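## Task

Take the two light-blue-capped tubes out of the rack by the window and seat each fully in an empty well of the rack by the door. A tube touching the floor is a failure. Every other tube must remain fully seated in its rack. The tubes are glass, so a drop of more than a few centimetres (about one well's depth) or a hard knock breaks them and fails the task. At the end the robot must have released them and moved away, must still be upright and not tilted, and the result must hold without the robot supporting it.

## Robot and tools

ROBOT. A wheeled cart (0.53 m wide, x from -0.35 to 0.07 m in the base frame) with a pan-tilt head and two arms, left_arm and right_arm. Each arm's vertical pan axis sits at x = -0.060, y = +0.155 (left) or -0.155 m (right); the shoulder is 0.03 m out from that axis and 0.89 m high. Links: upper arm 0.116, forearm 0.135, hand 0.162 m. The fixed-jaw tip reaches about 0.44 m from its pan axis at most, and no lower than 0.55 m above the floor. The base can only drive straight and spin; it cannot strafe.

FRAMES. Base frame: origin on the floor between the drive wheels, x forward, y left, z up. The reported left_hand and right_hand are fixed-jaw tip positions in this frame; a held object sits next to that tip, on the swinging-jaw side. Hand axes: z along the fingers, y from swinging jaw toward fixed jaw. Odometry is the base frame as it was when the scene began; it counts wheel rotation only, so slip shows as motion. Heading runs -3.142 to 3.142, positive to the left.

execute_actions. Arguments: "actions", a list holding zero or one action, and optional "cameras" (head_camera, left_wrist_camera, right_wrist_camera, or all; omitted/null means all, [] means none). An action may contain "base", "joints", or both, which start at the same moment. "base" holds exactly one key: translate_m (metres, -1.4 to 1.4, a relative drive, positive forward) or rotate_rad (radians, -3.2 to 3.2, a relative turn, positive counter-clockwise seen from above). Base offsets count from the base's position in the latest state report. "joints" is one dictionary for the whole robot, naming each joint to move with an absolute target in radians. Ranges: head_pan_rad -3.2 to 3.2 (0 forward, + left); head_tilt_rad -0.76 to 1.45 (0 level, + down); for each arm (prefix left_arm_ or right_arm_): shoulder_pan_rad -1.919 to 1.919, shoulder_lift_rad -1.745 to 1.745, elbow_flex_rad -1.69 to 1.58, wrist_flex_rad -1.658 to 1.658, wrist_roll_rad -2.743 to 2.841, gripper_rad 0 to 1.919. Done-tolerances: ±0.02 for pans, tilt and roll, ±0.1 lift, ±0.07 elbow, ±0.03 wrist flex and gripper. One action runs at most 15 s. Unknown keys or out-of-range numbers make the call rejected with no motion. Joints or base omitted from an action may keep driving to earlier targets. An empty action list just reports state and pictures.

wait: seconds from 0 to 10; nothing new is commanded and it reports like an empty call. zoom_image: camera plus region [x0, y0, x1, y1] in pixels of that camera's latest full image, origin top-left, at most 504 by 504. finished_scene: the scene number; it is final and reports success.

JOINT CONVENTIONS. Pan: at 0 the left arm points left, the right arm right; positive is clockwise from above; straight ahead is +1.571 (left) and -1.571 (right). Bend: lift, elbow and wrist flex at 0 give an upper arm tilted 0.24 rad out from vertical with forearm and fingers level; positive bends downward; their sum is the finger angle below horizontal (1.571 = pointing down, possible only if the forearm is no more than 0.08 rad above level). Roll: -1.522 closes the jaws across the arm plane with fixed jaw on the left looking outward; 1.619 puts it on the right; 0.049 closes within the plane, fixed jaw below (level fingers) or toward the pan axis (fingers down). With level fingers over furniture keep the fixed jaw on the left, since the hand body protrudes about 0.08 m on the opposite side. Jaw gap by gripper angle: 0 gives 0.003 m, 0.3 gives 0.026, 0.6 gives 0.049, 1 gives 0.076, 1.919 gives 0.106.

RESULTS. base_status and joint_status report how each motion ended: done (base: wheels turned the commanded amount, slip included), off_target (resting away from target, possibly still pushing: load, obstruction or tripped motor), time_out (target dropped, holds in place), not_followed / "joint command not followed" with a cause (a self-collision check between links or between the two arms refused that arm's targets; a gripper target still runs; refused targets may be retried on later actions). contact_stop never appears. on_its_own lists uncommanded motion. A jaw holding something reads off_target; done means empty or barely gripping. The pictures line gives image order. A Motor temperatures line lists per-arm values in joint_positions order; MOTOR HOT appears from 55 °C, and at 70 °C an OVER-TEMPERATURE FAULT stops the arm and relaxes the overheated joints (joint_status says limit_stop_at_motor_heat; resend targets afterwards).

PRACTICAL RULES. Gripping: command roughly 0.2 rad below the touching angle for a firm squeeze; lower adds nothing and may trip the jaw. Sag: loaded or extended joints settle below target; offset the next target upward by the observed sag. Joint readings are slightly wrong, so hand positions may be off by a few centimetres. Overload: a joint stuck over about 0.30 rad from target for about 2 s trips to 20 % torque (no status says so); a loaded arm may then drop. Reset: once the reading is steady, command 0.2 rad past the reading away from the offending target (or 0.04 beyond the range end; a jaw uses the end). To stop a blocked joint pushing, set its target to its reading. The robot holds its last command while you compose a reply. Payload per hand about 0.4 kg fully extended, 0.7 kg within 0.28 m.

Travel pose: left arm pan -1.75, lift 0.05, elbow 1.35, wrist flex -1.55, roll -1.52; right arm identical with pan 1.75. Stow in two steps away from loose objects: wrist flex and roll first, then the rest; when leaving stow, do not move the wrists first. Stowed, a spin needs 0.44 m of free radius. Turning or reversing right beside a desk can hook the cart's rear and topple it. Pulling on objects, especially ahead, can tip the robot. Never let the arms or hands collide or press on each other hard. Avoid drops, slams and hard pushes; objects may occasionally be nudged by outside forces.

CAMERAS. Pinhole-plus-radial models, 644x476 images; head_camera sits about 1.19 m up, near the base origin, looking forward (fovy 40.62°); wrist cameras have fovy 61.173° (left) and 54.103° (right). Calibration maps base frame to camera frame and carries small errors, larger for arm cameras because of joint reading errors.

Each tool is called after "Emit:" as a command line: name --argument value for each argument, lists and objects as JSON in quotes; but a table of rows of numbers goes row by row, as --pt "numbers of a row", without its own name.

## Session

Emit:
execute_actions --actions '[{"joints":{"head_tilt_rad":0.35}}]'

Scene clock: 0.97 s.
Motor temperatures (°C, as the motors report them): left_arm=[30 33 33 31 31] | right_arm=[30 32 32 32 32]
base_odometry: x=+0.000 y=+0.000 heading=+0.000 (m, m, rad; odometry frame)
base_status: not commanded
joint_positions: head_pan_rad=-0.006 head_tilt_rad=+0.343 left_arm_shoulder_pan_rad=-1.757 left_arm_shoulder_lift_rad=+0.058 left_arm_elbow_flex_rad=+1.387 left_arm_wrist_flex_rad=-1.569 left_arm_wrist_roll_rad=-1.531 left_arm_gripper_rad=+1.920 right_arm_shoulder_pan_rad=+1.732 right_arm_shoulder_lift_rad=+0.048 right_arm_elbow_flex_rad=+1.353 right_arm_wrist_flex_rad=-1.484 right_arm_wrist_roll_rad=-1.512 right_arm_gripper_rad=+1.920
joint_status: all done
left_hand: x=-0.3006 y=+0.1019 z=+0.8912 quat_wxyz=(-0.073, -0.659, -0.059, +0.746) (m; base frame)
right_hand: x=-0.3097 y=-0.1222 z=+0.8860 quat_wxyz=(-0.063, +0.675, -0.051, -0.733) (m; base frame)
pictures: head_camera, left_wrist_camera, right_wrist_camera
camera_calibration (this result's frames):
head_camera: T_world_to_cam=[[-0.0259576, -0.99936, 0.0246223, -0.0300566], [-0.371931, -0.0132076, -0.928166, 1.09395], [0.927897, -0.0332508, -0.37135, 0.46359], [0, 0, 0, 1]] pos_world=[-0.0240691, -0.000174103, 1.18827]
left_wrist_camera: T_world_to_cam=[[-0.210861, 0.977275, 0.0217232, -0.183846], [0.44209, 0.11516, -0.889547, 0.937308], [-0.871834, -0.177967, -0.456326, 0.234021], [0, 0, 0, 1]] pos_world=[-0.249113, 0.113375, 0.944563]
right_wrist_camera: T_world_to_cam=[[0.137988, 0.989255, 0.0483052, 0.117059], [0.454243, -0.0198704, -0.890656, 0.944906], [-0.880126, 0.144842, -0.452105, 0.215148], [0, 0, 0, 1]] pos_world=[-0.256012, -0.128188, 0.933201]
Images, in order (width x height): head_camera 644x476, left_wrist_camera 644x476, right_wrist_camera 644x476.

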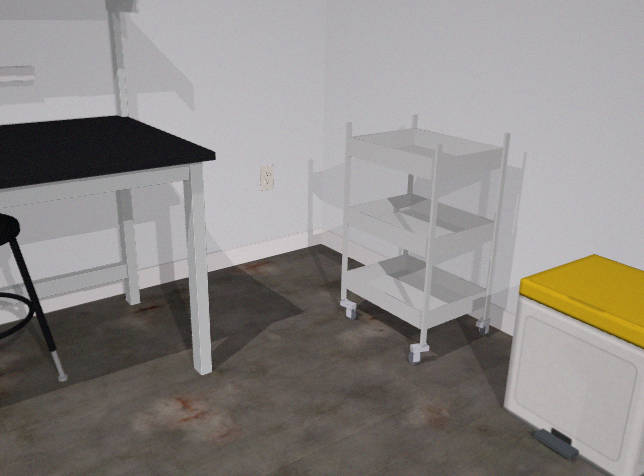

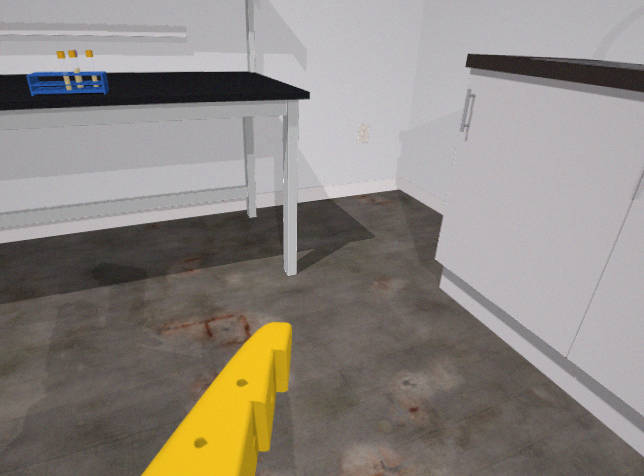

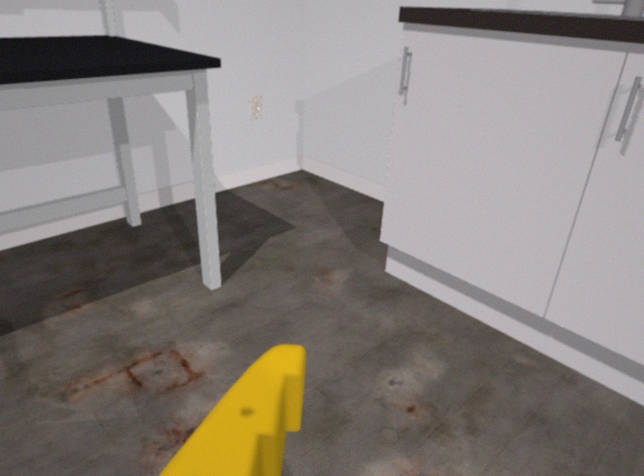

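Emit:
execute_actions --actions '[{"base":{"rotate_rad":0.7},"joints":{"left_arm_shoulder_pan_rad":1.57,"right_arm_shoulder_pan_rad":-1.57,"left_arm_shoulder_lift_rad":-0.5,"right_arm_shoulder_lift_rad":-0.5,"left_arm_elbow_flex_rad":0.3,"right_arm_elbow_flex_rad":0.3}}]' --cameras '["head_camera"]'

Scene clock: 24.87 s.
Motor temperatures (°C, as the motors report them): left_arm=[30 33 33 31 31] | right_arm=[30 32 32 32 32]
base_odometry: x=-0.001 y=+0.000 heading=+0.699 (m, m, rad; odometry frame)
base_status: done
joint_positions: head_pan_rad=-0.006 head_tilt_rad=+0.343 left_arm_shoulder_pan_rad=+1.564 left_arm_shoulder_lift_rad=-0.481 left_arm_elbow_flex_rad=+0.333 left_arm_wrist_flex_rad=-1.569 left_arm_wrist_roll_rad=-1.531 left_arm_gripper_rad=+1.920 right_arm_shoulder_pan_rad=-1.558 right_arm_shoulder_lift_rad=-0.470 right_arm_elbow_flex_rad=+0.334 right_arm_wrist_flex_rad=-1.484 right_arm_wrist_roll_rad=-1.512 right_arm_gripper_rad=+1.920
joint_status: all done
left_hand: x=+0.0527 y=+0.1634 z=+1.1906 quat_wxyz=(+0.997, +0.000, -0.072, +0.008) (m; base frame)
right_hand: x=+0.0698 y=-0.1489 z=+1.1908 quat_wxyz=(+1.000, +0.000, -0.025, -0.011) (m; base frame)
pictures: head_camera
camera_calibration (this result's frames):
head_camera: T_world_to_cam=[[-0.025955, -0.99936, 0.0246243, -0.0300588], [-0.372026, -0.0132071, -0.928128, 1.09391], [0.927859, -0.0332505, -0.371445, 0.463698], [0, 0, 0, 1]] pos_world=[-0.0240653, -0.000174124, 1.18826]
Images, in order (width x height): head_camera 644x476.

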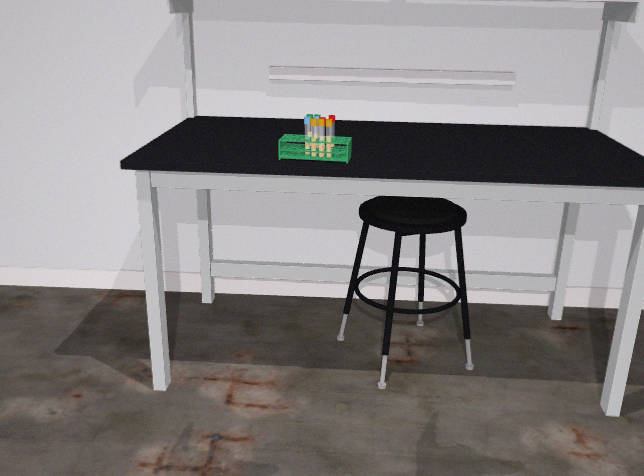

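Emit:
execute_actions --actions '[{"base":{"translate_m":1.1},"joints":{"head_tilt_rad":0.65}}]' --cameras '["head_camera"]'

Emit:
zoom_image --camera "head_camera" --region '[200,40,480,260]'

Scene clock: 32.20 s.
Motor temperatures (°C, as the motors report them): left_arm=[30 33 33 31 31] | right_arm=[30 32 32 32 32]
base_odometry: x=+0.841 y=+0.709 heading=+0.698 (m, m, rad; odometry frame)
base_status: done
joint_positions: head_pan_rad=-0.006 head_tilt_rad=+0.644 left_arm_shoulder_pan_rad=+1.564 left_arm_shoulder_lift_rad=-0.484 left_arm_elbow_flex_rad=+0.332 left_arm_wrist_flex_rad=-1.569 left_arm_wrist_roll_rad=-1.531 left_arm_gripper_rad=+1.920 right_arm_shoulder_pan_rad=-1.558 right_arm_shoulder_lift_rad=-0.475 right_arm_elbow_flex_rad=+0.333 right_arm_wrist_flex_rad=-1.484 right_arm_wrist_roll_rad=-1.512 right_arm_gripper_rad=+1.920
joint_status: all done
left_hand: x=+0.0515 y=+0.1634 z=+1.1910 quat_wxyz=(+0.997, +0.000, -0.075, +0.008) (m; base frame)
right_hand: x=+0.0682 y=-0.1489 z=+1.1915 quat_wxyz=(+1.000, +0.000, -0.028, -0.011) (m; base frame)
pictures: head_camera
camera_calibration (this result's frames):
head_camera: T_world_to_cam=[[-0.0177439, -0.999408, 0.0294774, -0.0352588], [-0.630664, -0.01169, -0.775968, 0.906613], [0.775853, -0.032359, -0.630083, 0.754247], [0, 0, 0, 1]] pos_world=[-0.0140416, -0.000232919, 1.17978]
Images, in order (width x height): head_camera 644x476.

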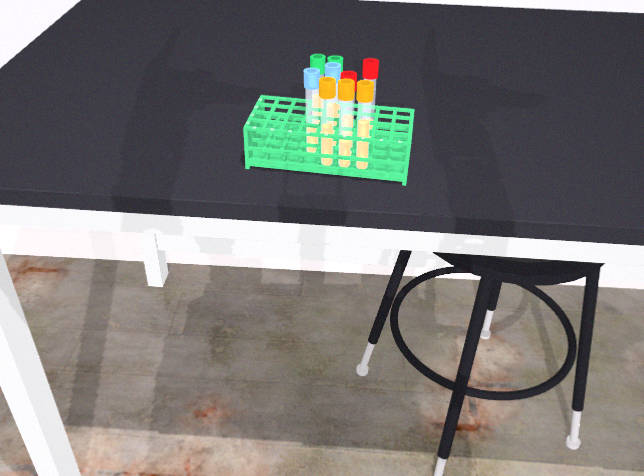

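Region (200, 40, 480, 260) of head_camera's 644x476 image, scaled by 1.800; it fills the top 396 rows of this view, and the rest is white.

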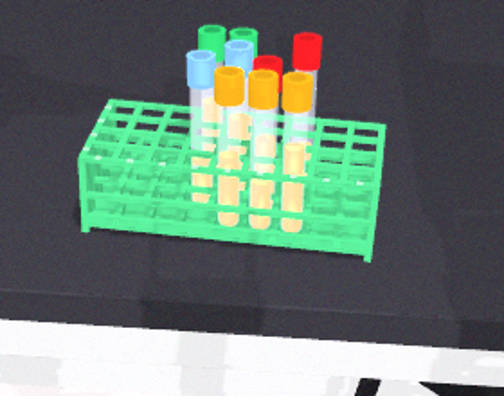

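Emit:
execute_actions --actions '[{"base":{"rotate_rad":-0.1},"joints":{"left_arm_shoulder_pan_rad":1.84,"left_arm_shoulder_lift_rad":0.43,"left_arm_elbow_flex_rad":-0.07,"left_arm_wrist_flex_rad":0.15,"left_arm_gripper_rad":0.27}}]' --cameras '[]'

Emit:
execute_actions --actions '[{"base":{"translate_m":0.34},"joints":{"head_tilt_rad":0.85}}]' --cameras '["head_camera","left_wrist_camera"]'

Scene clock: 35.83 s.
Motor temperatures (°C, as the motors report them): left_arm=[30 33 33 31 31] | right_arm=[30 32 32 32 32]
base_odometry: x=+0.841 y=+0.709 heading=+0.597 (m, m, rad; odometry frame)
base_status: done
joint_positions: head_pan_rad=-0.006 head_tilt_rad=+0.644 left_arm_shoulder_pan_rad=+1.833 left_arm_shoulder_lift_rad=+0.452 left_arm_elbow_flex_rad=-0.030 left_arm_wrist_flex_rad=+0.148 left_arm_wrist_roll_rad=-1.531 left_arm_gripper_rad=+0.277 right_arm_shoulder_pan_rad=-1.558 right_arm_shoulder_lift_rad=-0.475 right_arm_elbow_flex_rad=+0.333 right_arm_wrist_flex_rad=-1.484 right_arm_wrist_roll_rad=-1.512 right_arm_gripper_rad=+1.920
joint_status: all done
left_hand: x=+0.2946 y=+0.0679 z=+0.8459 quat_wxyz=(+0.476, +0.118, +0.869, -0.061) (m; base frame)
right_hand: x=+0.0682 y=-0.1489 z=+1.1915 quat_wxyz=(+1.000, +0.000, -0.028, -0.011) (m; base frame)
pictures: none
No camera images: the call's "cameras" was empty. Leave "cameras" out to get every camera's image.

Scene clock: 38.30 s.
Motor temperatures (°C, as the motors report them): left_arm=[30 33 33 31 31] | right_arm=[30 32 32 32 32]
base_odometry: x=+1.123 y=+0.900 heading=+0.595 (m, m, rad; odometry frame)
base_status: done
joint_positions: head_pan_rad=-0.006 head_tilt_rad=+0.845 left_arm_shoulder_pan_rad=+1.834 left_arm_shoulder_lift_rad=+0.452 left_arm_elbow_flex_rad=-0.030 left_arm_wrist_flex_rad=+0.148 left_arm_wrist_roll_rad=-1.531 left_arm_gripper_rad=+0.277 right_arm_shoulder_pan_rad=-1.558 right_arm_shoulder_lift_rad=-0.475 right_arm_elbow_flex_rad=+0.333 right_arm_wrist_flex_rad=-1.484 right_arm_wrist_roll_rad=-1.512 right_arm_gripper_rad=+1.920
joint_status: all done
left_hand: x=+0.2944 y=+0.0673 z=+0.8459 quat_wxyz=(+0.476, +0.119, +0.869, -0.061) (m; base frame)
right_hand: x=+0.0682 y=-0.1489 z=+1.1915 quat_wxyz=(+1.000, +0.000, -0.028, -0.011) (m; base frame)
pictures: head_camera, left_wrist_camera
camera_calibration (this result's frames):
head_camera: T_world_to_cam=[[-0.0116354, -0.999444, 0.0312533, -0.0370157], [-0.772569, -0.0108576, -0.634838, 0.737503], [0.634824, -0.0315319, -0.772013, 0.910979], [0, 0, 0, 1]] pos_world=[-0.00897021, -0.000262669, 1.17264]
left_wrist_camera: T_world_to_cam=[[-0.227223, -0.973843, -0.000333006, 0.13125], [-0.895511, 0.20908, -0.392869, 0.605267], [0.382662, -0.0889705, -0.919594, 0.742419], [0, 0, 0, 1]] pos_world=[0.28775, 0.0673209, 0.920559]
Images, in order (width x height): head_camera 644x476, left_wrist_camera 644x476.

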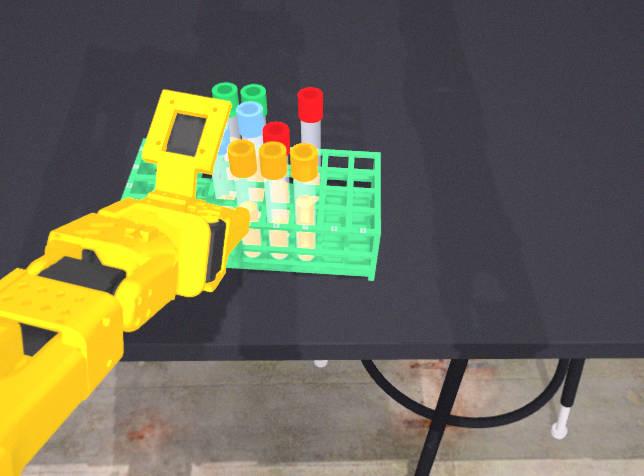

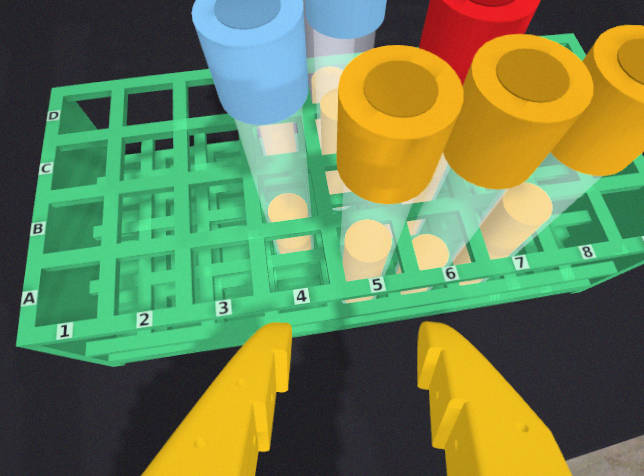

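Emit:
execute_actions --actions '[{"joints":{"left_arm_shoulder_lift_rad":0.31,"left_arm_elbow_flex_rad":-0.52,"left_arm_wrist_flex_rad":0.9,"left_arm_gripper_rad":0.31}}]' --cameras '[]'

Emit:
execute_actions --actions '[{"base":{"translate_m":0.065}}]' --cameras '["head_camera","left_wrist_camera"]'

Scene clock: 41.50 s.
Motor temperatures (°C, as the motors report them): left_arm=[30 33 33 31 31] | right_arm=[30 32 32 32 32]
base_odometry: x=+1.123 y=+0.900 heading=+0.595 (m, m, rad; odometry frame)
base_status: not commanded
joint_positions: head_pan_rad=-0.006 head_tilt_rad=+0.845 left_arm_shoulder_pan_rad=+1.834 left_arm_shoulder_lift_rad=+0.358 left_arm_elbow_flex_rad=-0.478 left_arm_wrist_flex_rad=+0.898 left_arm_wrist_roll_rad=-1.531 left_arm_gripper_rad=+0.303 right_arm_shoulder_pan_rad=-1.558 right_arm_shoulder_lift_rad=-0.475 right_arm_elbow_flex_rad=+0.333 right_arm_wrist_flex_rad=-1.484 right_arm_wrist_roll_rad=-1.512 right_arm_gripper_rad=+1.920
joint_status: all done
left_hand: x=+0.2737 y=+0.0729 z=+0.8981 quat_wxyz=(+0.383, +0.125, +0.914, -0.049) (m; base frame)
right_hand: x=+0.0682 y=-0.1489 z=+1.1915 quat_wxyz=(+1.000, +0.000, -0.028, -0.011) (m; base frame)
pictures: none
No camera images: the call's "cameras" was empty. Leave "cameras" out to get every camera's image.

Scene clock: 42.53 s.
Motor temperatures (°C, as the motors report them): left_arm=[30 33 33 31 31] | right_arm=[30 32 32 32 32]
base_odometry: x=+1.177 y=+0.936 heading=+0.595 (m, m, rad; odometry frame)
base_status: done
joint_positions: head_pan_rad=-0.006 head_tilt_rad=+0.845 left_arm_shoulder_pan_rad=+1.834 left_arm_shoulder_lift_rad=+0.357 left_arm_elbow_flex_rad=-0.478 left_arm_wrist_flex_rad=+0.898 left_arm_wrist_roll_rad=-1.531 left_arm_gripper_rad=+0.303 right_arm_shoulder_pan_rad=-1.558 right_arm_shoulder_lift_rad=-0.475 right_arm_elbow_flex_rad=+0.333 right_arm_wrist_flex_rad=-1.484 right_arm_wrist_roll_rad=-1.512 right_arm_gripper_rad=+1.920
joint_status: not commanded
left_hand: x=+0.2737 y=+0.0729 z=+0.8985 quat_wxyz=(+0.384, +0.125, +0.914, -0.049) (m; base frame)
right_hand: x=+0.0682 y=-0.1489 z=+1.1915 quat_wxyz=(+1.000, +0.000, -0.028, -0.011) (m; base frame)
pictures: head_camera, left_wrist_camera
camera_calibration (this result's frames):
head_camera: T_world_to_cam=[[-0.0116339, -0.999444, 0.0312535, -0.0370159], [-0.772596, -0.0108577, -0.634806, 0.737464], [0.634792, -0.0315316, -0.77204, 0.911008], [0, 0, 0, 1]] pos_world=[-0.0089693, -0.000262665, 1.17264]
left_wrist_camera: T_world_to_cam=[[-0.227998, -0.973633, -0.00739678, 0.138549], [-0.95454, 0.225012, -0.195508, 0.443922], [0.192017, -0.0375148, -0.980674, 0.902614], [0, 0, 0, 1]] pos_world=[0.282013, 0.0688695, 0.972985]
Images, in order (width x height): head_camera 644x476, left_wrist_camera 644x476.

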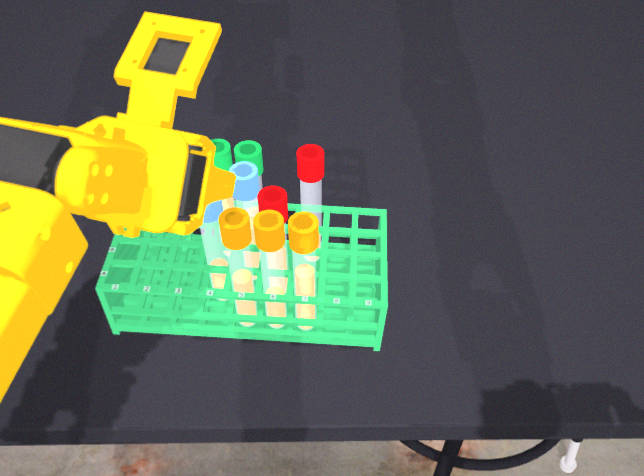

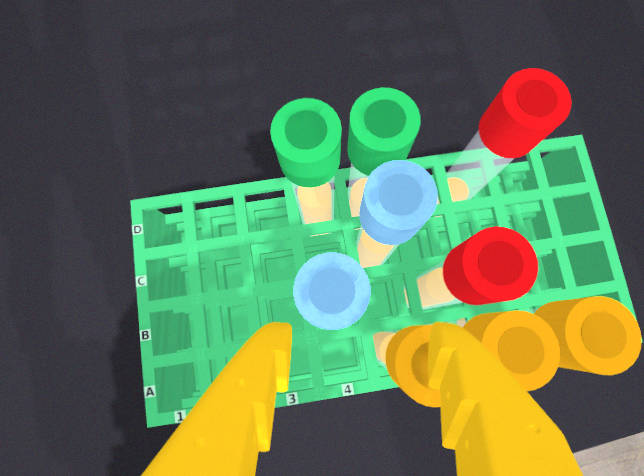

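Emit:
execute_actions --actions '[{"base":{"translate_m":0.042},"joints":{"left_arm_shoulder_pan_rad":1.893}}]' --cameras '[]'

Emit:
execute_actions --actions '[{"joints":{"left_arm_elbow_flex_rad":-0.36,"left_arm_wrist_flex_rad":0.755}}]' --cameras '["left_wrist_camera"]'

Scene clock: 44.50 s.
Motor temperatures (°C, as the motors report them): left_arm=[30 33 33 31 31] | right_arm=[30 32 32 32 32]
base_odometry: x=+1.212 y=+0.960 heading=+0.595 (m, m, rad; odometry frame)
base_status: done
joint_positions: head_pan_rad=-0.006 head_tilt_rad=+0.845 left_arm_shoulder_pan_rad=+1.888 left_arm_shoulder_lift_rad=+0.357 left_arm_elbow_flex_rad=-0.478 left_arm_wrist_flex_rad=+0.898 left_arm_wrist_roll_rad=-1.531 left_arm_gripper_rad=+0.303 right_arm_shoulder_pan_rad=-1.558 right_arm_shoulder_lift_rad=-0.477 right_arm_elbow_flex_rad=+0.333 right_arm_wrist_flex_rad=-1.484 right_arm_wrist_roll_rad=-1.512 right_arm_gripper_rad=+1.920
joint_status: all done
left_hand: x=+0.2689 y=+0.0551 z=+0.8985 quat_wxyz=(+0.382, +0.150, +0.910, -0.059) (m; base frame)
right_hand: x=+0.0677 y=-0.1489 z=+1.1916 quat_wxyz=(+1.000, +0.000, -0.028, -0.011) (m; base frame)
pictures: none
No camera images: the call's "cameras" was empty. Leave "cameras" out to get every camera's image.

Scene clock: 45.33 s.
Motor temperatures (°C, as the motors report them): left_arm=[30 33 33 31 31] | right_arm=[30 32 32 32 32]
base_odometry: x=+1.212 y=+0.960 heading=+0.595 (m, m, rad; odometry frame)
base_status: not commanded
joint_positions: head_pan_rad=-0.006 head_tilt_rad=+0.845 left_arm_shoulder_pan_rad=+1.888 left_arm_shoulder_lift_rad=+0.357 left_arm_elbow_flex_rad=-0.354 left_arm_wrist_flex_rad=+0.768 left_arm_wrist_roll_rad=-1.531 left_arm_gripper_rad=+0.303 right_arm_shoulder_pan_rad=-1.558 right_arm_shoulder_lift_rad=-0.477 right_arm_elbow_flex_rad=+0.333 right_arm_wrist_flex_rad=-1.484 right_arm_wrist_roll_rad=-1.512 right_arm_gripper_rad=+1.920
joint_status: all done
left_hand: x=+0.2711 y=+0.0544 z=+0.8826 quat_wxyz=(+0.385, +0.150, +0.909, -0.060) (m; base frame)
right_hand: x=+0.0677 y=-0.1489 z=+1.1916 quat_wxyz=(+1.000, +0.000, -0.028, -0.011) (m; base frame)
pictures: left_wrist_camera
camera_calibration (this result's frames):
left_wrist_camera: T_world_to_cam=[[-0.279876, -0.960009, -0.00719056, 0.132931], [-0.939932, 0.275532, -0.201518, 0.441006], [0.195441, -0.0496414, -0.979458, 0.885421], [0, 0, 0, 1]] pos_world=[0.278672, 0.0500572, 0.95706]
Images, in order (width x height): left_wrist_camera 644x476.

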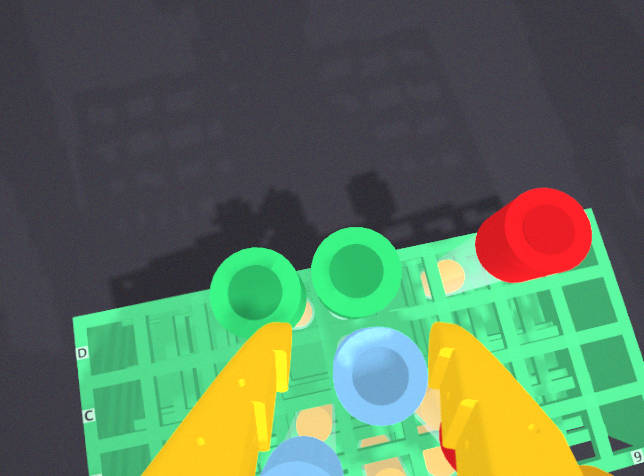

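Emit:
execute_actions --actions '[{"base":{"translate_m":-0.004},"joints":{"left_arm_shoulder_pan_rad":1.906}}]' --cameras '[]'

Emit:
execute_actions --actions '[{"joints":{"left_arm_elbow_flex_rad":-0.21,"left_arm_wrist_flex_rad":0.605}}]' --cameras '["left_wrist_camera"]'

Emit:
execute_actions --actions '[{"joints":{"left_arm_gripper_rad":0}}]' --cameras '["left_wrist_camera","head_camera"]'

Scene clock: 46.87 s.
Motor temperatures (°C, as the motors report them): left_arm=[30 33 33 31 31] | right_arm=[30 32 32 32 32]
base_odometry: x=+1.209 y=+0.958 heading=+0.595 (m, m, rad; odometry frame)
base_status: done
joint_positions: head_pan_rad=-0.006 head_tilt_rad=+0.845 left_arm_shoulder_pan_rad=+1.900 left_arm_shoulder_lift_rad=+0.357 left_arm_elbow_flex_rad=-0.354 left_arm_wrist_flex_rad=+0.768 left_arm_wrist_roll_rad=-1.531 left_arm_gripper_rad=+0.303 right_arm_shoulder_pan_rad=-1.558 right_arm_shoulder_lift_rad=-0.477 right_arm_elbow_flex_rad=+0.333 right_arm_wrist_flex_rad=-1.484 right_arm_wrist_roll_rad=-1.512 right_arm_gripper_rad=+1.920
joint_status: all done
left_hand: x=+0.2698 y=+0.0504 z=+0.8826 quat_wxyz=(+0.384, +0.155, +0.908, -0.062) (m; base frame)
right_hand: x=+0.0677 y=-0.1489 z=+1.1916 quat_wxyz=(+1.000, +0.000, -0.028, -0.011) (m; base frame)
pictures: none
No camera images: the call's "cameras" was empty. Leave "cameras" out to get every camera's image.

Scene clock: 47.67 s.
Motor temperatures (°C, as the motors report them): left_arm=[30 33 33 31 31] | right_arm=[30 32 32 32 32]
base_odometry: x=+1.209 y=+0.958 heading=+0.595 (m, m, rad; odometry frame)
base_status: not commanded
joint_positions: head_pan_rad=-0.006 head_tilt_rad=+0.845 left_arm_shoulder_pan_rad=+1.900 left_arm_shoulder_lift_rad=+0.348 left_arm_elbow_flex_rad=-0.210 left_arm_wrist_flex_rad=+0.614 left_arm_wrist_roll_rad=-1.531 left_arm_gripper_rad=+0.303 right_arm_shoulder_pan_rad=-1.558 right_arm_shoulder_lift_rad=-0.477 right_arm_elbow_flex_rad=+0.333 right_arm_wrist_flex_rad=-1.484 right_arm_wrist_roll_rad=-1.512 right_arm_gripper_rad=+1.920
joint_status: all done
left_hand: x=+0.2703 y=+0.0502 z=+0.8671 quat_wxyz=(+0.393, +0.154, +0.904, -0.064) (m; base frame)
right_hand: x=+0.0677 y=-0.1489 z=+1.1916 quat_wxyz=(+1.000, +0.000, -0.028, -0.011) (m; base frame)
pictures: left_wrist_camera
camera_calibration (this result's frames):
left_wrist_camera: T_world_to_cam=[[-0.291516, -0.956544, -0.0065703, 0.130983], [-0.932814, 0.285791, -0.219504, 0.451543], [0.211843, -0.0578599, -0.975589, 0.862826], [0, 0, 0, 1]] pos_world=[0.276606, 0.0461667, 0.941741]
Images, in order (width x height): left_wrist_camera 644x476.

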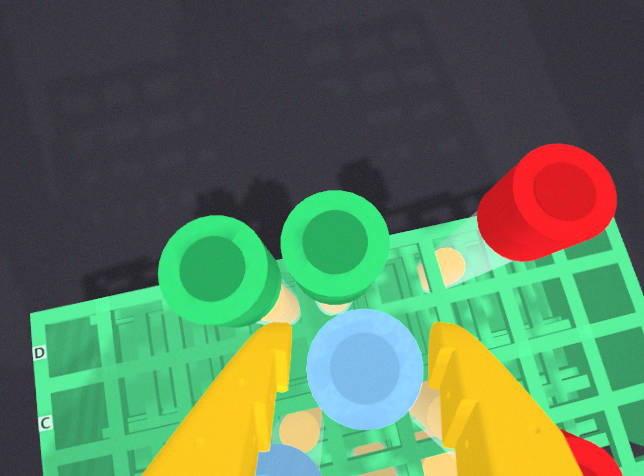

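Scene clock: 48.33 s.
Motor temperatures (°C, as the motors report them): left_arm=[30 33 33 31 31] | right_arm=[30 32 32 32 32]
base_odometry: x=+1.209 y=+0.958 heading=+0.595 (m, m, rad; odometry frame)
base_status: not commanded
joint_positions: head_pan_rad=-0.006 head_tilt_rad=+0.845 left_arm_shoulder_pan_rad=+1.905 left_arm_shoulder_lift_rad=+0.348 left_arm_elbow_flex_rad=-0.207 left_arm_wrist_flex_rad=+0.614 left_arm_wrist_roll_rad=-1.531 left_arm_gripper_rad=+0.207 right_arm_shoulder_pan_rad=-1.558 right_arm_shoulder_lift_rad=-0.477 right_arm_elbow_flex_rad=+0.333 right_arm_wrist_flex_rad=-1.484 right_arm_wrist_roll_rad=-1.512 right_arm_gripper_rad=+1.920
joint_status: left_arm_gripper_rad off_target (ended at +0.207, target +0.000)
left_hand: x=+0.2695 y=+0.0488 z=+0.8663 quat_wxyz=(+0.391, +0.157, +0.905, -0.064) (m; base frame)
right_hand: x=+0.0677 y=-0.1489 z=+1.1916 quat_wxyz=(+1.000, +0.000, -0.028, -0.011) (m; base frame)
pictures: head_camera, left_wrist_camera
camera_calibration (this result's frames):
head_camera: T_world_to_cam=[[-0.0116332, -0.999444, 0.0312536, -0.037016], [-0.772612, -0.0108574, -0.634786, 0.737441], [0.634772, -0.0315315, -0.772056, 0.911026], [0, 0, 0, 1]] pos_world=[-0.00896876, -0.000262674, 1.17264]
left_wrist_camera: T_world_to_cam=[[-0.295934, -0.955185, -0.00667384, 0.130612], [-0.93212, 0.2903, -0.216511, 0.447986], [0.208746, -0.0578522, -0.976257, 0.863585], [0, 0, 0, 1]] pos_world=[0.275959, 0.044668, 0.940947]
Images, in order (width x height): head_camera 644x476, left_wrist_camera 644x476.

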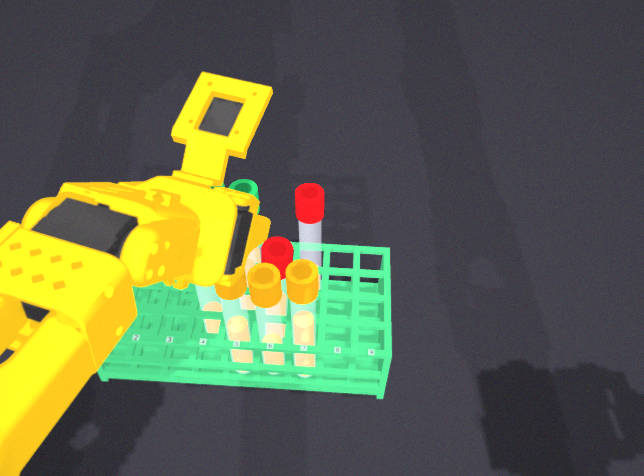

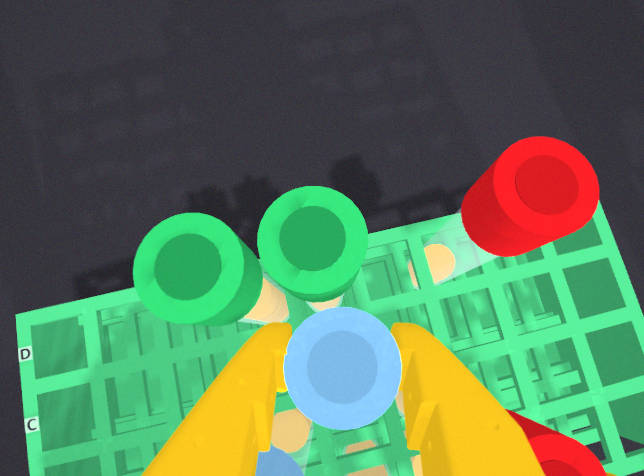

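Emit:
execute_actions --actions '[{"joints":{"left_arm_elbow_flex_rad":-0.49,"left_arm_wrist_flex_rad":0.855}}]' --cameras '["left_wrist_camera"]'

Emit:
execute_actions --actions '[{"joints":{"left_arm_shoulder_lift_rad":0.37,"left_arm_elbow_flex_rad":-0.78,"left_arm_wrist_flex_rad":1.1}}]' --cameras '["left_wrist_camera"]'

Emit:
execute_actions --actions '[{"joints":{"left_arm_shoulder_lift_rad":0.13}}]' --cameras '["left_wrist_camera","head_camera"]'

Scene clock: 50.50 s.
Motor temperatures (°C, as the motors report them): left_arm=[30 33 33 31 31] | right_arm=[30 32 32 32 32]
base_odometry: x=+1.209 y=+0.958 heading=+0.595 (m, m, rad; odometry frame)
base_status: not commanded
joint_positions: head_pan_rad=-0.006 head_tilt_rad=+0.845 left_arm_shoulder_pan_rad=+1.907 left_arm_shoulder_lift_rad=+0.348 left_arm_elbow_flex_rad=-0.441 left_arm_wrist_flex_rad=+0.854 left_arm_wrist_roll_rad=-1.531 left_arm_gripper_rad=+0.207 right_arm_shoulder_pan_rad=-1.558 right_arm_shoulder_lift_rad=-0.477 right_arm_elbow_flex_rad=+0.333 right_arm_wrist_flex_rad=-1.484 right_arm_wrist_roll_rad=-1.512 right_arm_gripper_rad=+1.920
joint_status: all done
left_hand: x=+0.2684 y=+0.0486 z=+0.8974 quat_wxyz=(+0.389, +0.158, +0.905, -0.064) (m; base frame)
right_hand: x=+0.0677 y=-0.1489 z=+1.1916 quat_wxyz=(+1.000, +0.000, -0.028, -0.011) (m; base frame)
pictures: left_wrist_camera
camera_calibration (this result's frames):
left_wrist_camera: T_world_to_cam=[[-0.297428, -0.95472, -0.00682903, 0.13084], [-0.932605, 0.292055, -0.212019, 0.449766], [0.204413, -0.0566914, -0.977242, 0.896126], [0, 0, 0, 1]] pos_world=[0.27519, 0.0443622, 0.971984]
Images, in order (width x height): left_wrist_camera 644x476.

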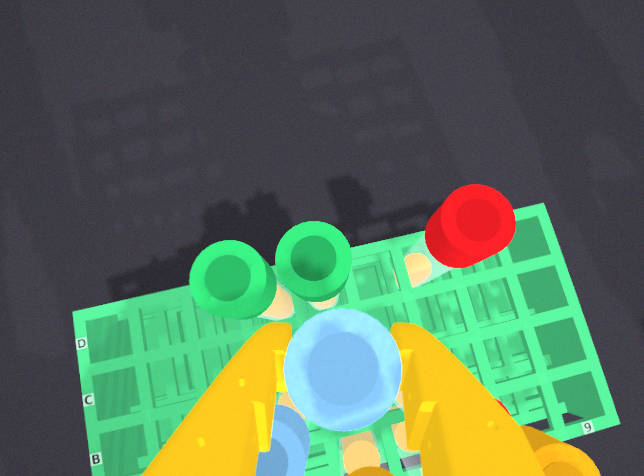

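Scene clock: 51.43 s.
Motor temperatures (°C, as the motors report them): left_arm=[30 33 33 31 31] | right_arm=[30 32 32 32 32]
base_odometry: x=+1.209 y=+0.958 heading=+0.595 (m, m, rad; odometry frame)
base_status: not commanded
joint_positions: head_pan_rad=-0.006 head_tilt_rad=+0.845 left_arm_shoulder_pan_rad=+1.907 left_arm_shoulder_lift_rad=+0.394 left_arm_elbow_flex_rad=-0.736 left_arm_wrist_flex_rad=+1.099 left_arm_wrist_roll_rad=-1.531 left_arm_gripper_rad=+0.206 right_arm_shoulder_pan_rad=-1.558 right_arm_shoulder_lift_rad=-0.477 right_arm_elbow_flex_rad=+0.333 right_arm_wrist_flex_rad=-1.484 right_arm_wrist_roll_rad=-1.512 right_arm_gripper_rad=+1.920
joint_status: all done
left_hand: x=+0.2648 y=+0.0498 z=+0.9271 quat_wxyz=(+0.391, +0.157, +0.905, -0.064) (m; base frame)
right_hand: x=+0.0677 y=-0.1489 z=+1.1916 quat_wxyz=(+1.000, +0.000, -0.028, -0.011) (m; base frame)
pictures: left_wrist_camera
camera_calibration (this result's frames):
left_wrist_camera: T_world_to_cam=[[-0.297408, -0.954727, -0.00672558, 0.13107], [-0.931987, 0.291839, -0.215014, 0.454976], [0.207243, -0.0576788, -0.976588, 0.924595], [0, 0, 0, 1]] pos_world=[0.271397, 0.0456856, 1.00166]
Images, in order (width x height): left_wrist_camera 644x476.

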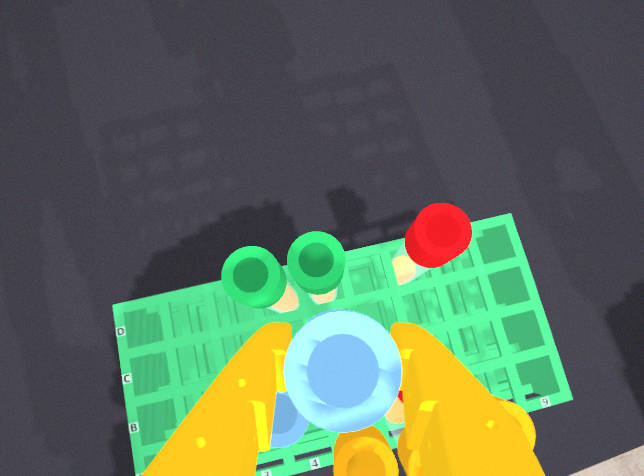

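Scene clock: 52.30 s.
Motor temperatures (°C, as the motors report them): left_arm=[30 33 33 31 31] | right_arm=[30 32 32 32 32]
base_odometry: x=+1.209 y=+0.958 heading=+0.595 (m, m, rad; odometry frame)
base_status: not commanded
joint_positions: head_pan_rad=-0.006 head_tilt_rad=+0.845 left_arm_shoulder_pan_rad=+1.907 left_arm_shoulder_lift_rad=+0.176 left_arm_elbow_flex_rad=-0.740 left_arm_wrist_flex_rad=+1.099 left_arm_wrist_roll_rad=-1.531 left_arm_gripper_rad=+0.206 right_arm_shoulder_pan_rad=-1.558 right_arm_shoulder_lift_rad=-0.477 right_arm_elbow_flex_rad=+0.333 right_arm_wrist_flex_rad=-1.484 right_arm_wrist_roll_rad=-1.512 right_arm_gripper_rad=+1.920
joint_status: all done
left_hand: x=+0.2512 y=+0.0546 z=+0.9946 quat_wxyz=(+0.489, +0.149, +0.856, -0.081) (m; base frame)
right_hand: x=+0.0677 y=-0.1489 z=+1.1916 quat_wxyz=(+1.000, +0.000, -0.028, -0.011) (m; base frame)
pictures: head_camera, left_wrist_camera
camera_calibration (this result's frames):
head_camera: T_world_to_cam=[[-0.011633, -0.999444, 0.0312536, -0.037016], [-0.772612, -0.0108576, -0.634786, 0.737441], [0.634772, -0.0315314, -0.772056, 0.911026], [0, 0, 0, 1]] pos_world=[-0.00896876, -0.000262664, 1.17264]
left_wrist_camera: T_world_to_cam=[[-0.296792, -0.954942, 0.000880273, 0.124304], [-0.864499, 0.268291, -0.425043, 0.648618], [0.405656, -0.12691, -0.905173, 0.876594], [0, 0, 0, 1]] pos_world=[0.242026, 0.0559338, 1.06905]
Images, in order (width x height): head_camera 644x476, left_wrist_camera 644x476.

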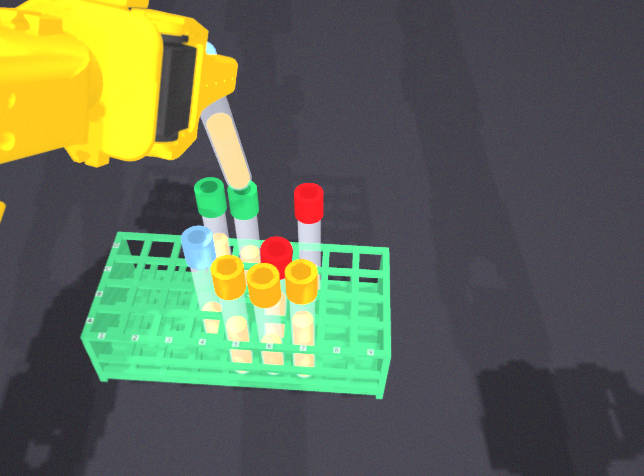

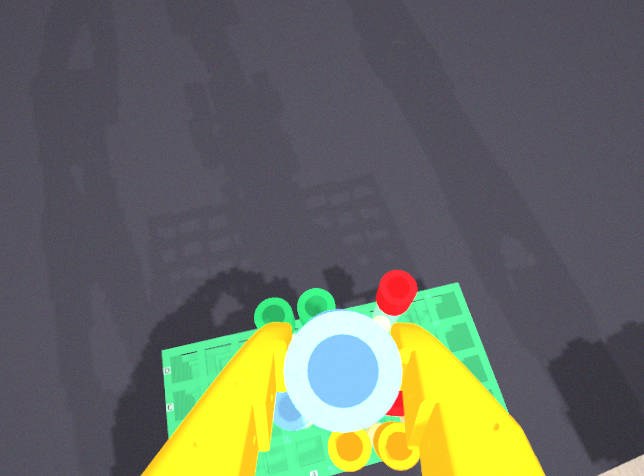

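Emit:
execute_actions --actions '[{"base":{"translate_m":-0.5}}]' --cameras '[]'

Emit:
execute_actions --actions '[{"base":{"rotate_rad":0.85},"joints":{"right_arm_shoulder_pan_rad":-1.2,"right_arm_shoulder_lift_rad":0.43,"right_arm_elbow_flex_rad":-0.07,"right_arm_wrist_flex_rad":0.13,"right_arm_gripper_rad":0.27}}]' --cameras '[]'

Emit:
execute_actions --actions '[{"base":{"translate_m":0.49}}]' --cameras '[]'

Emit:
execute_actions --actions '[{"base":{"rotate_rad":-0.85},"joints":{"head_pan_rad":-0.55}}]' --cameras '[]'

Emit:
execute_actions --actions '[{"base":{"translate_m":0.07}}]' --cameras '["head_camera","right_wrist_camera"]'

Scene clock: 56.83 s.
Motor temperatures (°C, as the motors report them): left_arm=[30 33 33 31 31] | right_arm=[30 32 32 32 32]
base_odometry: x=+0.795 y=+0.677 heading=+0.599 (m, m, rad; odometry frame)
base_status: done
joint_positions: head_pan_rad=-0.006 head_tilt_rad=+0.845 left_arm_shoulder_pan_rad=+1.907 left_arm_shoulder_lift_rad=+0.174 left_arm_elbow_flex_rad=-0.740 left_arm_wrist_flex_rad=+1.099 left_arm_wrist_roll_rad=-1.531 left_arm_gripper_rad=+0.206 right_arm_shoulder_pan_rad=-1.558 right_arm_shoulder_lift_rad=-0.477 right_arm_elbow_flex_rad=+0.333 right_arm_wrist_flex_rad=-1.484 right_arm_wrist_roll_rad=-1.512 right_arm_gripper_rad=+1.920
joint_status: not commanded
left_hand: x=+0.2510 y=+0.0547 z=+0.9951 quat_wxyz=(+0.489, +0.149, +0.855, -0.081) (m; base frame)
right_hand: x=+0.0677 y=-0.1489 z=+1.1916 quat_wxyz=(+1.000, +0.000, -0.028, -0.011) (m; base frame)
pictures: none
No camera images: the call's "cameras" was empty. Leave "cameras" out to get every camera's image.

Scene clock: 58.67 s.
Motor temperatures (°C, as the motors report them): left_arm=[30 33 33 31 31] | right_arm=[30 32 32 32 32]
base_odometry: x=+0.794 y=+0.676 heading=+1.448 (m, m, rad; odometry frame)
base_status: done
joint_positions: head_pan_rad=-0.006 head_tilt_rad=+0.845 left_arm_shoulder_pan_rad=+1.907 left_arm_shoulder_lift_rad=+0.174 left_arm_elbow_flex_rad=-0.740 left_arm_wrist_flex_rad=+1.099 left_arm_wrist_roll_rad=-1.531 left_arm_gripper_rad=+0.206 right_arm_shoulder_pan_rad=-1.210 right_arm_shoulder_lift_rad=+0.448 right_arm_elbow_flex_rad=-0.028 right_arm_wrist_flex_rad=+0.128 right_arm_wrist_roll_rad=-1.512 right_arm_gripper_rad=+0.282
joint_status: all done
left_hand: x=+0.2510 y=+0.0547 z=+0.9951 quat_wxyz=(+0.489, +0.149, +0.855, -0.081) (m; base frame)
right_hand: x=+0.2856 y=-0.2771 z=+0.8489 quat_wxyz=(+0.480, +0.152, +0.859, -0.090) (m; base frame)
pictures: none
No camera images: the call's "cameras" was empty. Leave "cameras" out to get every camera's image.

Scene clock: 62.03 s.
Motor temperatures (°C, as the motors report them): left_arm=[30 33 33 31 31] | right_arm=[30 32 32 32 32]
base_odometry: x=+0.853 y=+1.163 heading=+1.450 (m, m, rad; odometry frame)
base_status: done
joint_positions: head_pan_rad=-0.006 head_tilt_rad=+0.845 left_arm_shoulder_pan_rad=+1.907 left_arm_shoulder_lift_rad=+0.174 left_arm_elbow_flex_rad=-0.740 left_arm_wrist_flex_rad=+1.099 left_arm_wrist_roll_rad=-1.531 left_arm_gripper_rad=+0.206 right_arm_shoulder_pan_rad=-1.210 right_arm_shoulder_lift_rad=+0.448 right_arm_elbow_flex_rad=-0.028 right_arm_wrist_flex_rad=+0.128 right_arm_wrist_roll_rad=-1.512 right_arm_gripper_rad=+0.282
joint_status: not commanded
left_hand: x=+0.2510 y=+0.0547 z=+0.9951 quat_wxyz=(+0.489, +0.149, +0.855, -0.081) (m; base frame)
right_hand: x=+0.2856 y=-0.2771 z=+0.8489 quat_wxyz=(+0.480, +0.152, +0.859, -0.090) (m; base frame)
pictures: none
No camera images: the call's "cameras" was empty. Leave "cameras" out to get every camera's image.

Scene clock: 63.83 s.
Motor temperatures (°C, as the motors report them): left_arm=[30 33 33 31 31] | right_arm=[30 32 32 32 32]
base_odometry: x=+0.853 y=+1.162 heading=+0.601 (m, m, rad; odometry frame)
base_status: done
joint_positions: head_pan_rad=-0.540 head_tilt_rad=+0.845 left_arm_shoulder_pan_rad=+1.907 left_arm_shoulder_lift_rad=+0.174 left_arm_elbow_flex_rad=-0.740 left_arm_wrist_flex_rad=+1.099 left_arm_wrist_roll_rad=-1.531 left_arm_gripper_rad=+0.206 right_arm_shoulder_pan_rad=-1.210 right_arm_shoulder_lift_rad=+0.448 right_arm_elbow_flex_rad=-0.028 right_arm_wrist_flex_rad=+0.128 right_arm_wrist_roll_rad=-1.512 right_arm_gripper_rad=+0.282
joint_status: all done
left_hand: x=+0.2510 y=+0.0547 z=+0.9951 quat_wxyz=(+0.489, +0.149, +0.855, -0.081) (m; base frame)
right_hand: x=+0.2856 y=-0.2771 z=+0.8489 quat_wxyz=(+0.480, +0.152, +0.859, -0.090) (m; base frame)
pictures: none
No camera images: the call's "cameras" was empty. Leave "cameras" out to get every camera's image.

Scene clock: 64.93 s.
Motor temperatures (°C, as the motors report them): left_arm=[30 33 33 31 31] | right_arm=[30 32 32 32 32]
base_odometry: x=+0.910 y=+1.202 heading=+0.599 (m, m, rad; odometry frame)
base_status: done
joint_positions: head_pan_rad=-0.540 head_tilt_rad=+0.845 left_arm_shoulder_pan_rad=+1.907 left_arm_shoulder_lift_rad=+0.173 left_arm_elbow_flex_rad=-0.740 left_arm_wrist_flex_rad=+1.099 left_arm_wrist_roll_rad=-1.531 left_arm_gripper_rad=+0.206 right_arm_shoulder_pan_rad=-1.210 right_arm_shoulder_lift_rad=+0.448 right_arm_elbow_flex_rad=-0.028 right_arm_wrist_flex_rad=+0.128 right_arm_wrist_roll_rad=-1.512 right_arm_gripper_rad=+0.282
joint_status: not commanded
left_hand: x=+0.2509 y=+0.0547 z=+0.9955 quat_wxyz=(+0.490, +0.149, +0.855, -0.081) (m; base frame)
right_hand: x=+0.2856 y=-0.2771 z=+0.8489 quat_wxyz=(+0.480, +0.152, +0.859, -0.090) (m; base frame)
pictures: head_camera, right_wrist_camera
camera_calibration (this result's frames):
head_camera: T_world_to_cam=[[-0.518988, -0.85421, 0.0312537, -0.0608618], [-0.670455, 0.38412, -0.634777, 0.742232], [0.530228, -0.350396, -0.772063, 0.906121], [0, 0, 0, 1]] pos_world=[-0.0144034, -0.019594, 1.17264]
right_wrist_camera: T_world_to_cam=[[-0.308613, -0.950843, 0.0256046, -0.200843], [-0.852011, 0.264367, -0.451872, 0.717738], [0.42289, -0.161269, -0.891715, 0.660947], [0, 0, 0, 1]] pos_world=[0.27003, -0.274126, 0.918845]
Images, in order (width x height): head_camera 644x476, right_wrist_camera 644x476.

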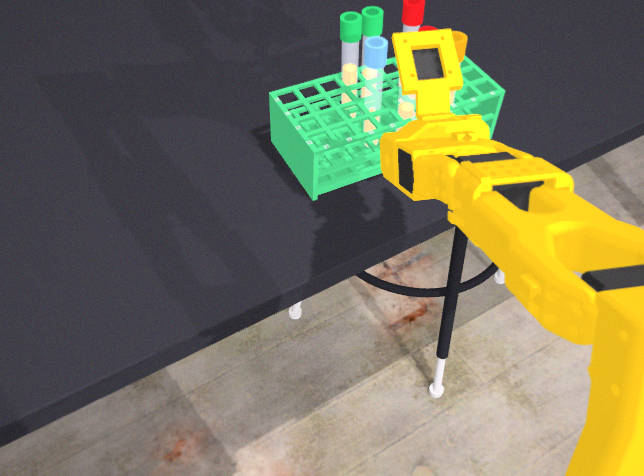

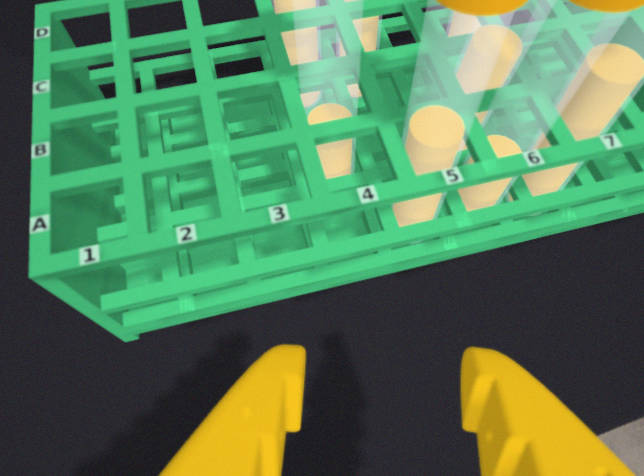

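Emit:
execute_actions --actions '[{"base":{"translate_m":0.05},"joints":{"right_arm_shoulder_pan_rad":-1.18}}]' --cameras '["right_wrist_camera"]'

Scene clock: 66.73 s.
Motor temperatures (°C, as the motors report them): left_arm=[30 33 33 31 31] | right_arm=[30 32 32 32 32]
base_odometry: x=+0.952 y=+1.230 heading=+0.598 (m, m, rad; odometry frame)
base_status: done
joint_positions: head_pan_rad=-0.540 head_tilt_rad=+0.845 left_arm_shoulder_pan_rad=+1.907 left_arm_shoulder_lift_rad=+0.173 left_arm_elbow_flex_rad=-0.740 left_arm_wrist_flex_rad=+1.099 left_arm_wrist_roll_rad=-1.531 left_arm_gripper_rad=+0.206 right_arm_shoulder_pan_rad=-1.190 right_arm_shoulder_lift_rad=+0.448 right_arm_elbow_flex_rad=-0.028 right_arm_wrist_flex_rad=+0.128 right_arm_wrist_roll_rad=-1.512 right_arm_gripper_rad=+0.282
joint_status: all done
left_hand: x=+0.2509 y=+0.0547 z=+0.9955 quat_wxyz=(+0.490, +0.149, +0.855, -0.081) (m; base frame)
right_hand: x=+0.2831 y=-0.2840 z=+0.8489 quat_wxyz=(+0.480, +0.161, +0.857, -0.095) (m; base frame)
pictures: right_wrist_camera
camera_calibration (this result's frames):
right_wrist_camera: T_world_to_cam=[[-0.327512, -0.9445, 0.0256046, -0.200993], [-0.84657, 0.281304, -0.451872, 0.720689], [0.41959, -0.169669, -0.891715, 0.659447], [0, 0, 0, 1]] pos_world=[0.267589, -0.280683, 0.918845]
Images, in order (width x height): right_wrist_camera 644x476.

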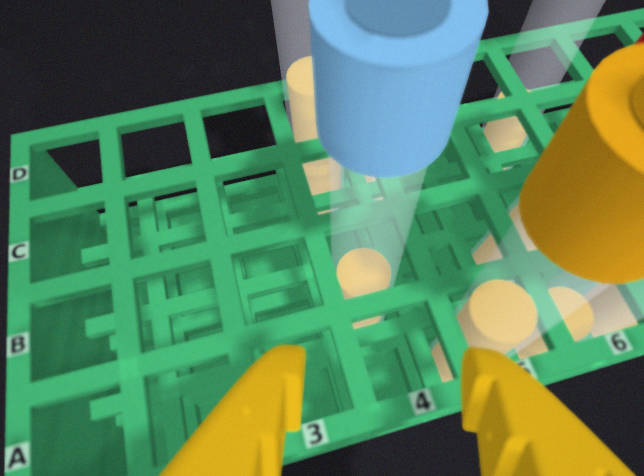

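Emit:
execute_actions --actions '[{"base":{"translate_m":0.024},"joints":{"right_arm_shoulder_pan_rad":-1.165,"right_arm_gripper_rad":0.22}}]' --cameras '["right_wrist_camera"]'

Scene clock: 68.10 s.
Motor temperatures (°C, as the motors report them): left_arm=[30 33 33 31 31] | right_arm=[30 32 32 32 32]
base_odometry: x=+0.972 y=+1.244 heading=+0.597 (m, m, rad; odometry frame)
base_status: done
joint_positions: head_pan_rad=-0.540 head_tilt_rad=+0.845 left_arm_shoulder_pan_rad=+1.907 left_arm_shoulder_lift_rad=+0.173 left_arm_elbow_flex_rad=-0.740 left_arm_wrist_flex_rad=+1.099 left_arm_wrist_roll_rad=-1.531 left_arm_gripper_rad=+0.206 right_arm_shoulder_pan_rad=-1.175 right_arm_shoulder_lift_rad=+0.448 right_arm_elbow_flex_rad=-0.028 right_arm_wrist_flex_rad=+0.128 right_arm_wrist_roll_rad=-1.512 right_arm_gripper_rad=+0.232
joint_status: all done
left_hand: x=+0.2509 y=+0.0547 z=+0.9955 quat_wxyz=(+0.490, +0.149, +0.855, -0.081) (m; base frame)
right_hand: x=+0.2811 y=-0.2892 z=+0.8489 quat_wxyz=(+0.479, +0.167, +0.856, -0.099) (m; base frame)
pictures: right_wrist_camera
camera_calibration (this result's frames):
right_wrist_camera: T_world_to_cam=[[-0.341961, -0.939365, 0.0256046, -0.201065], [-0.842155, 0.294257, -0.451872, 0.722962], [0.416938, -0.176086, -0.891715, 0.658293], [0, 0, 0, 1]] pos_world=[0.265622, -0.285693, 0.918845]
Images, in order (width x height): right_wrist_camera 644x476.

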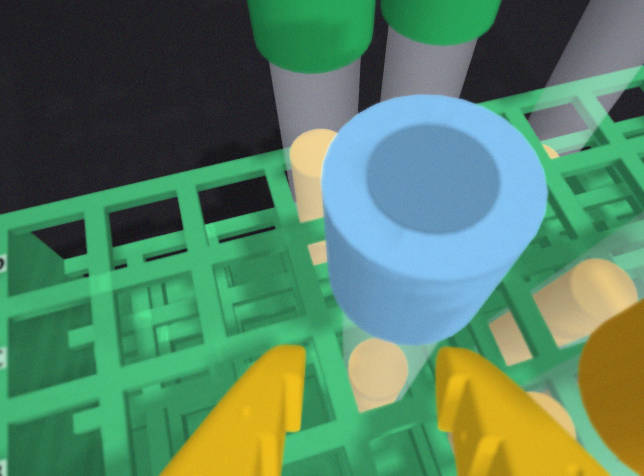

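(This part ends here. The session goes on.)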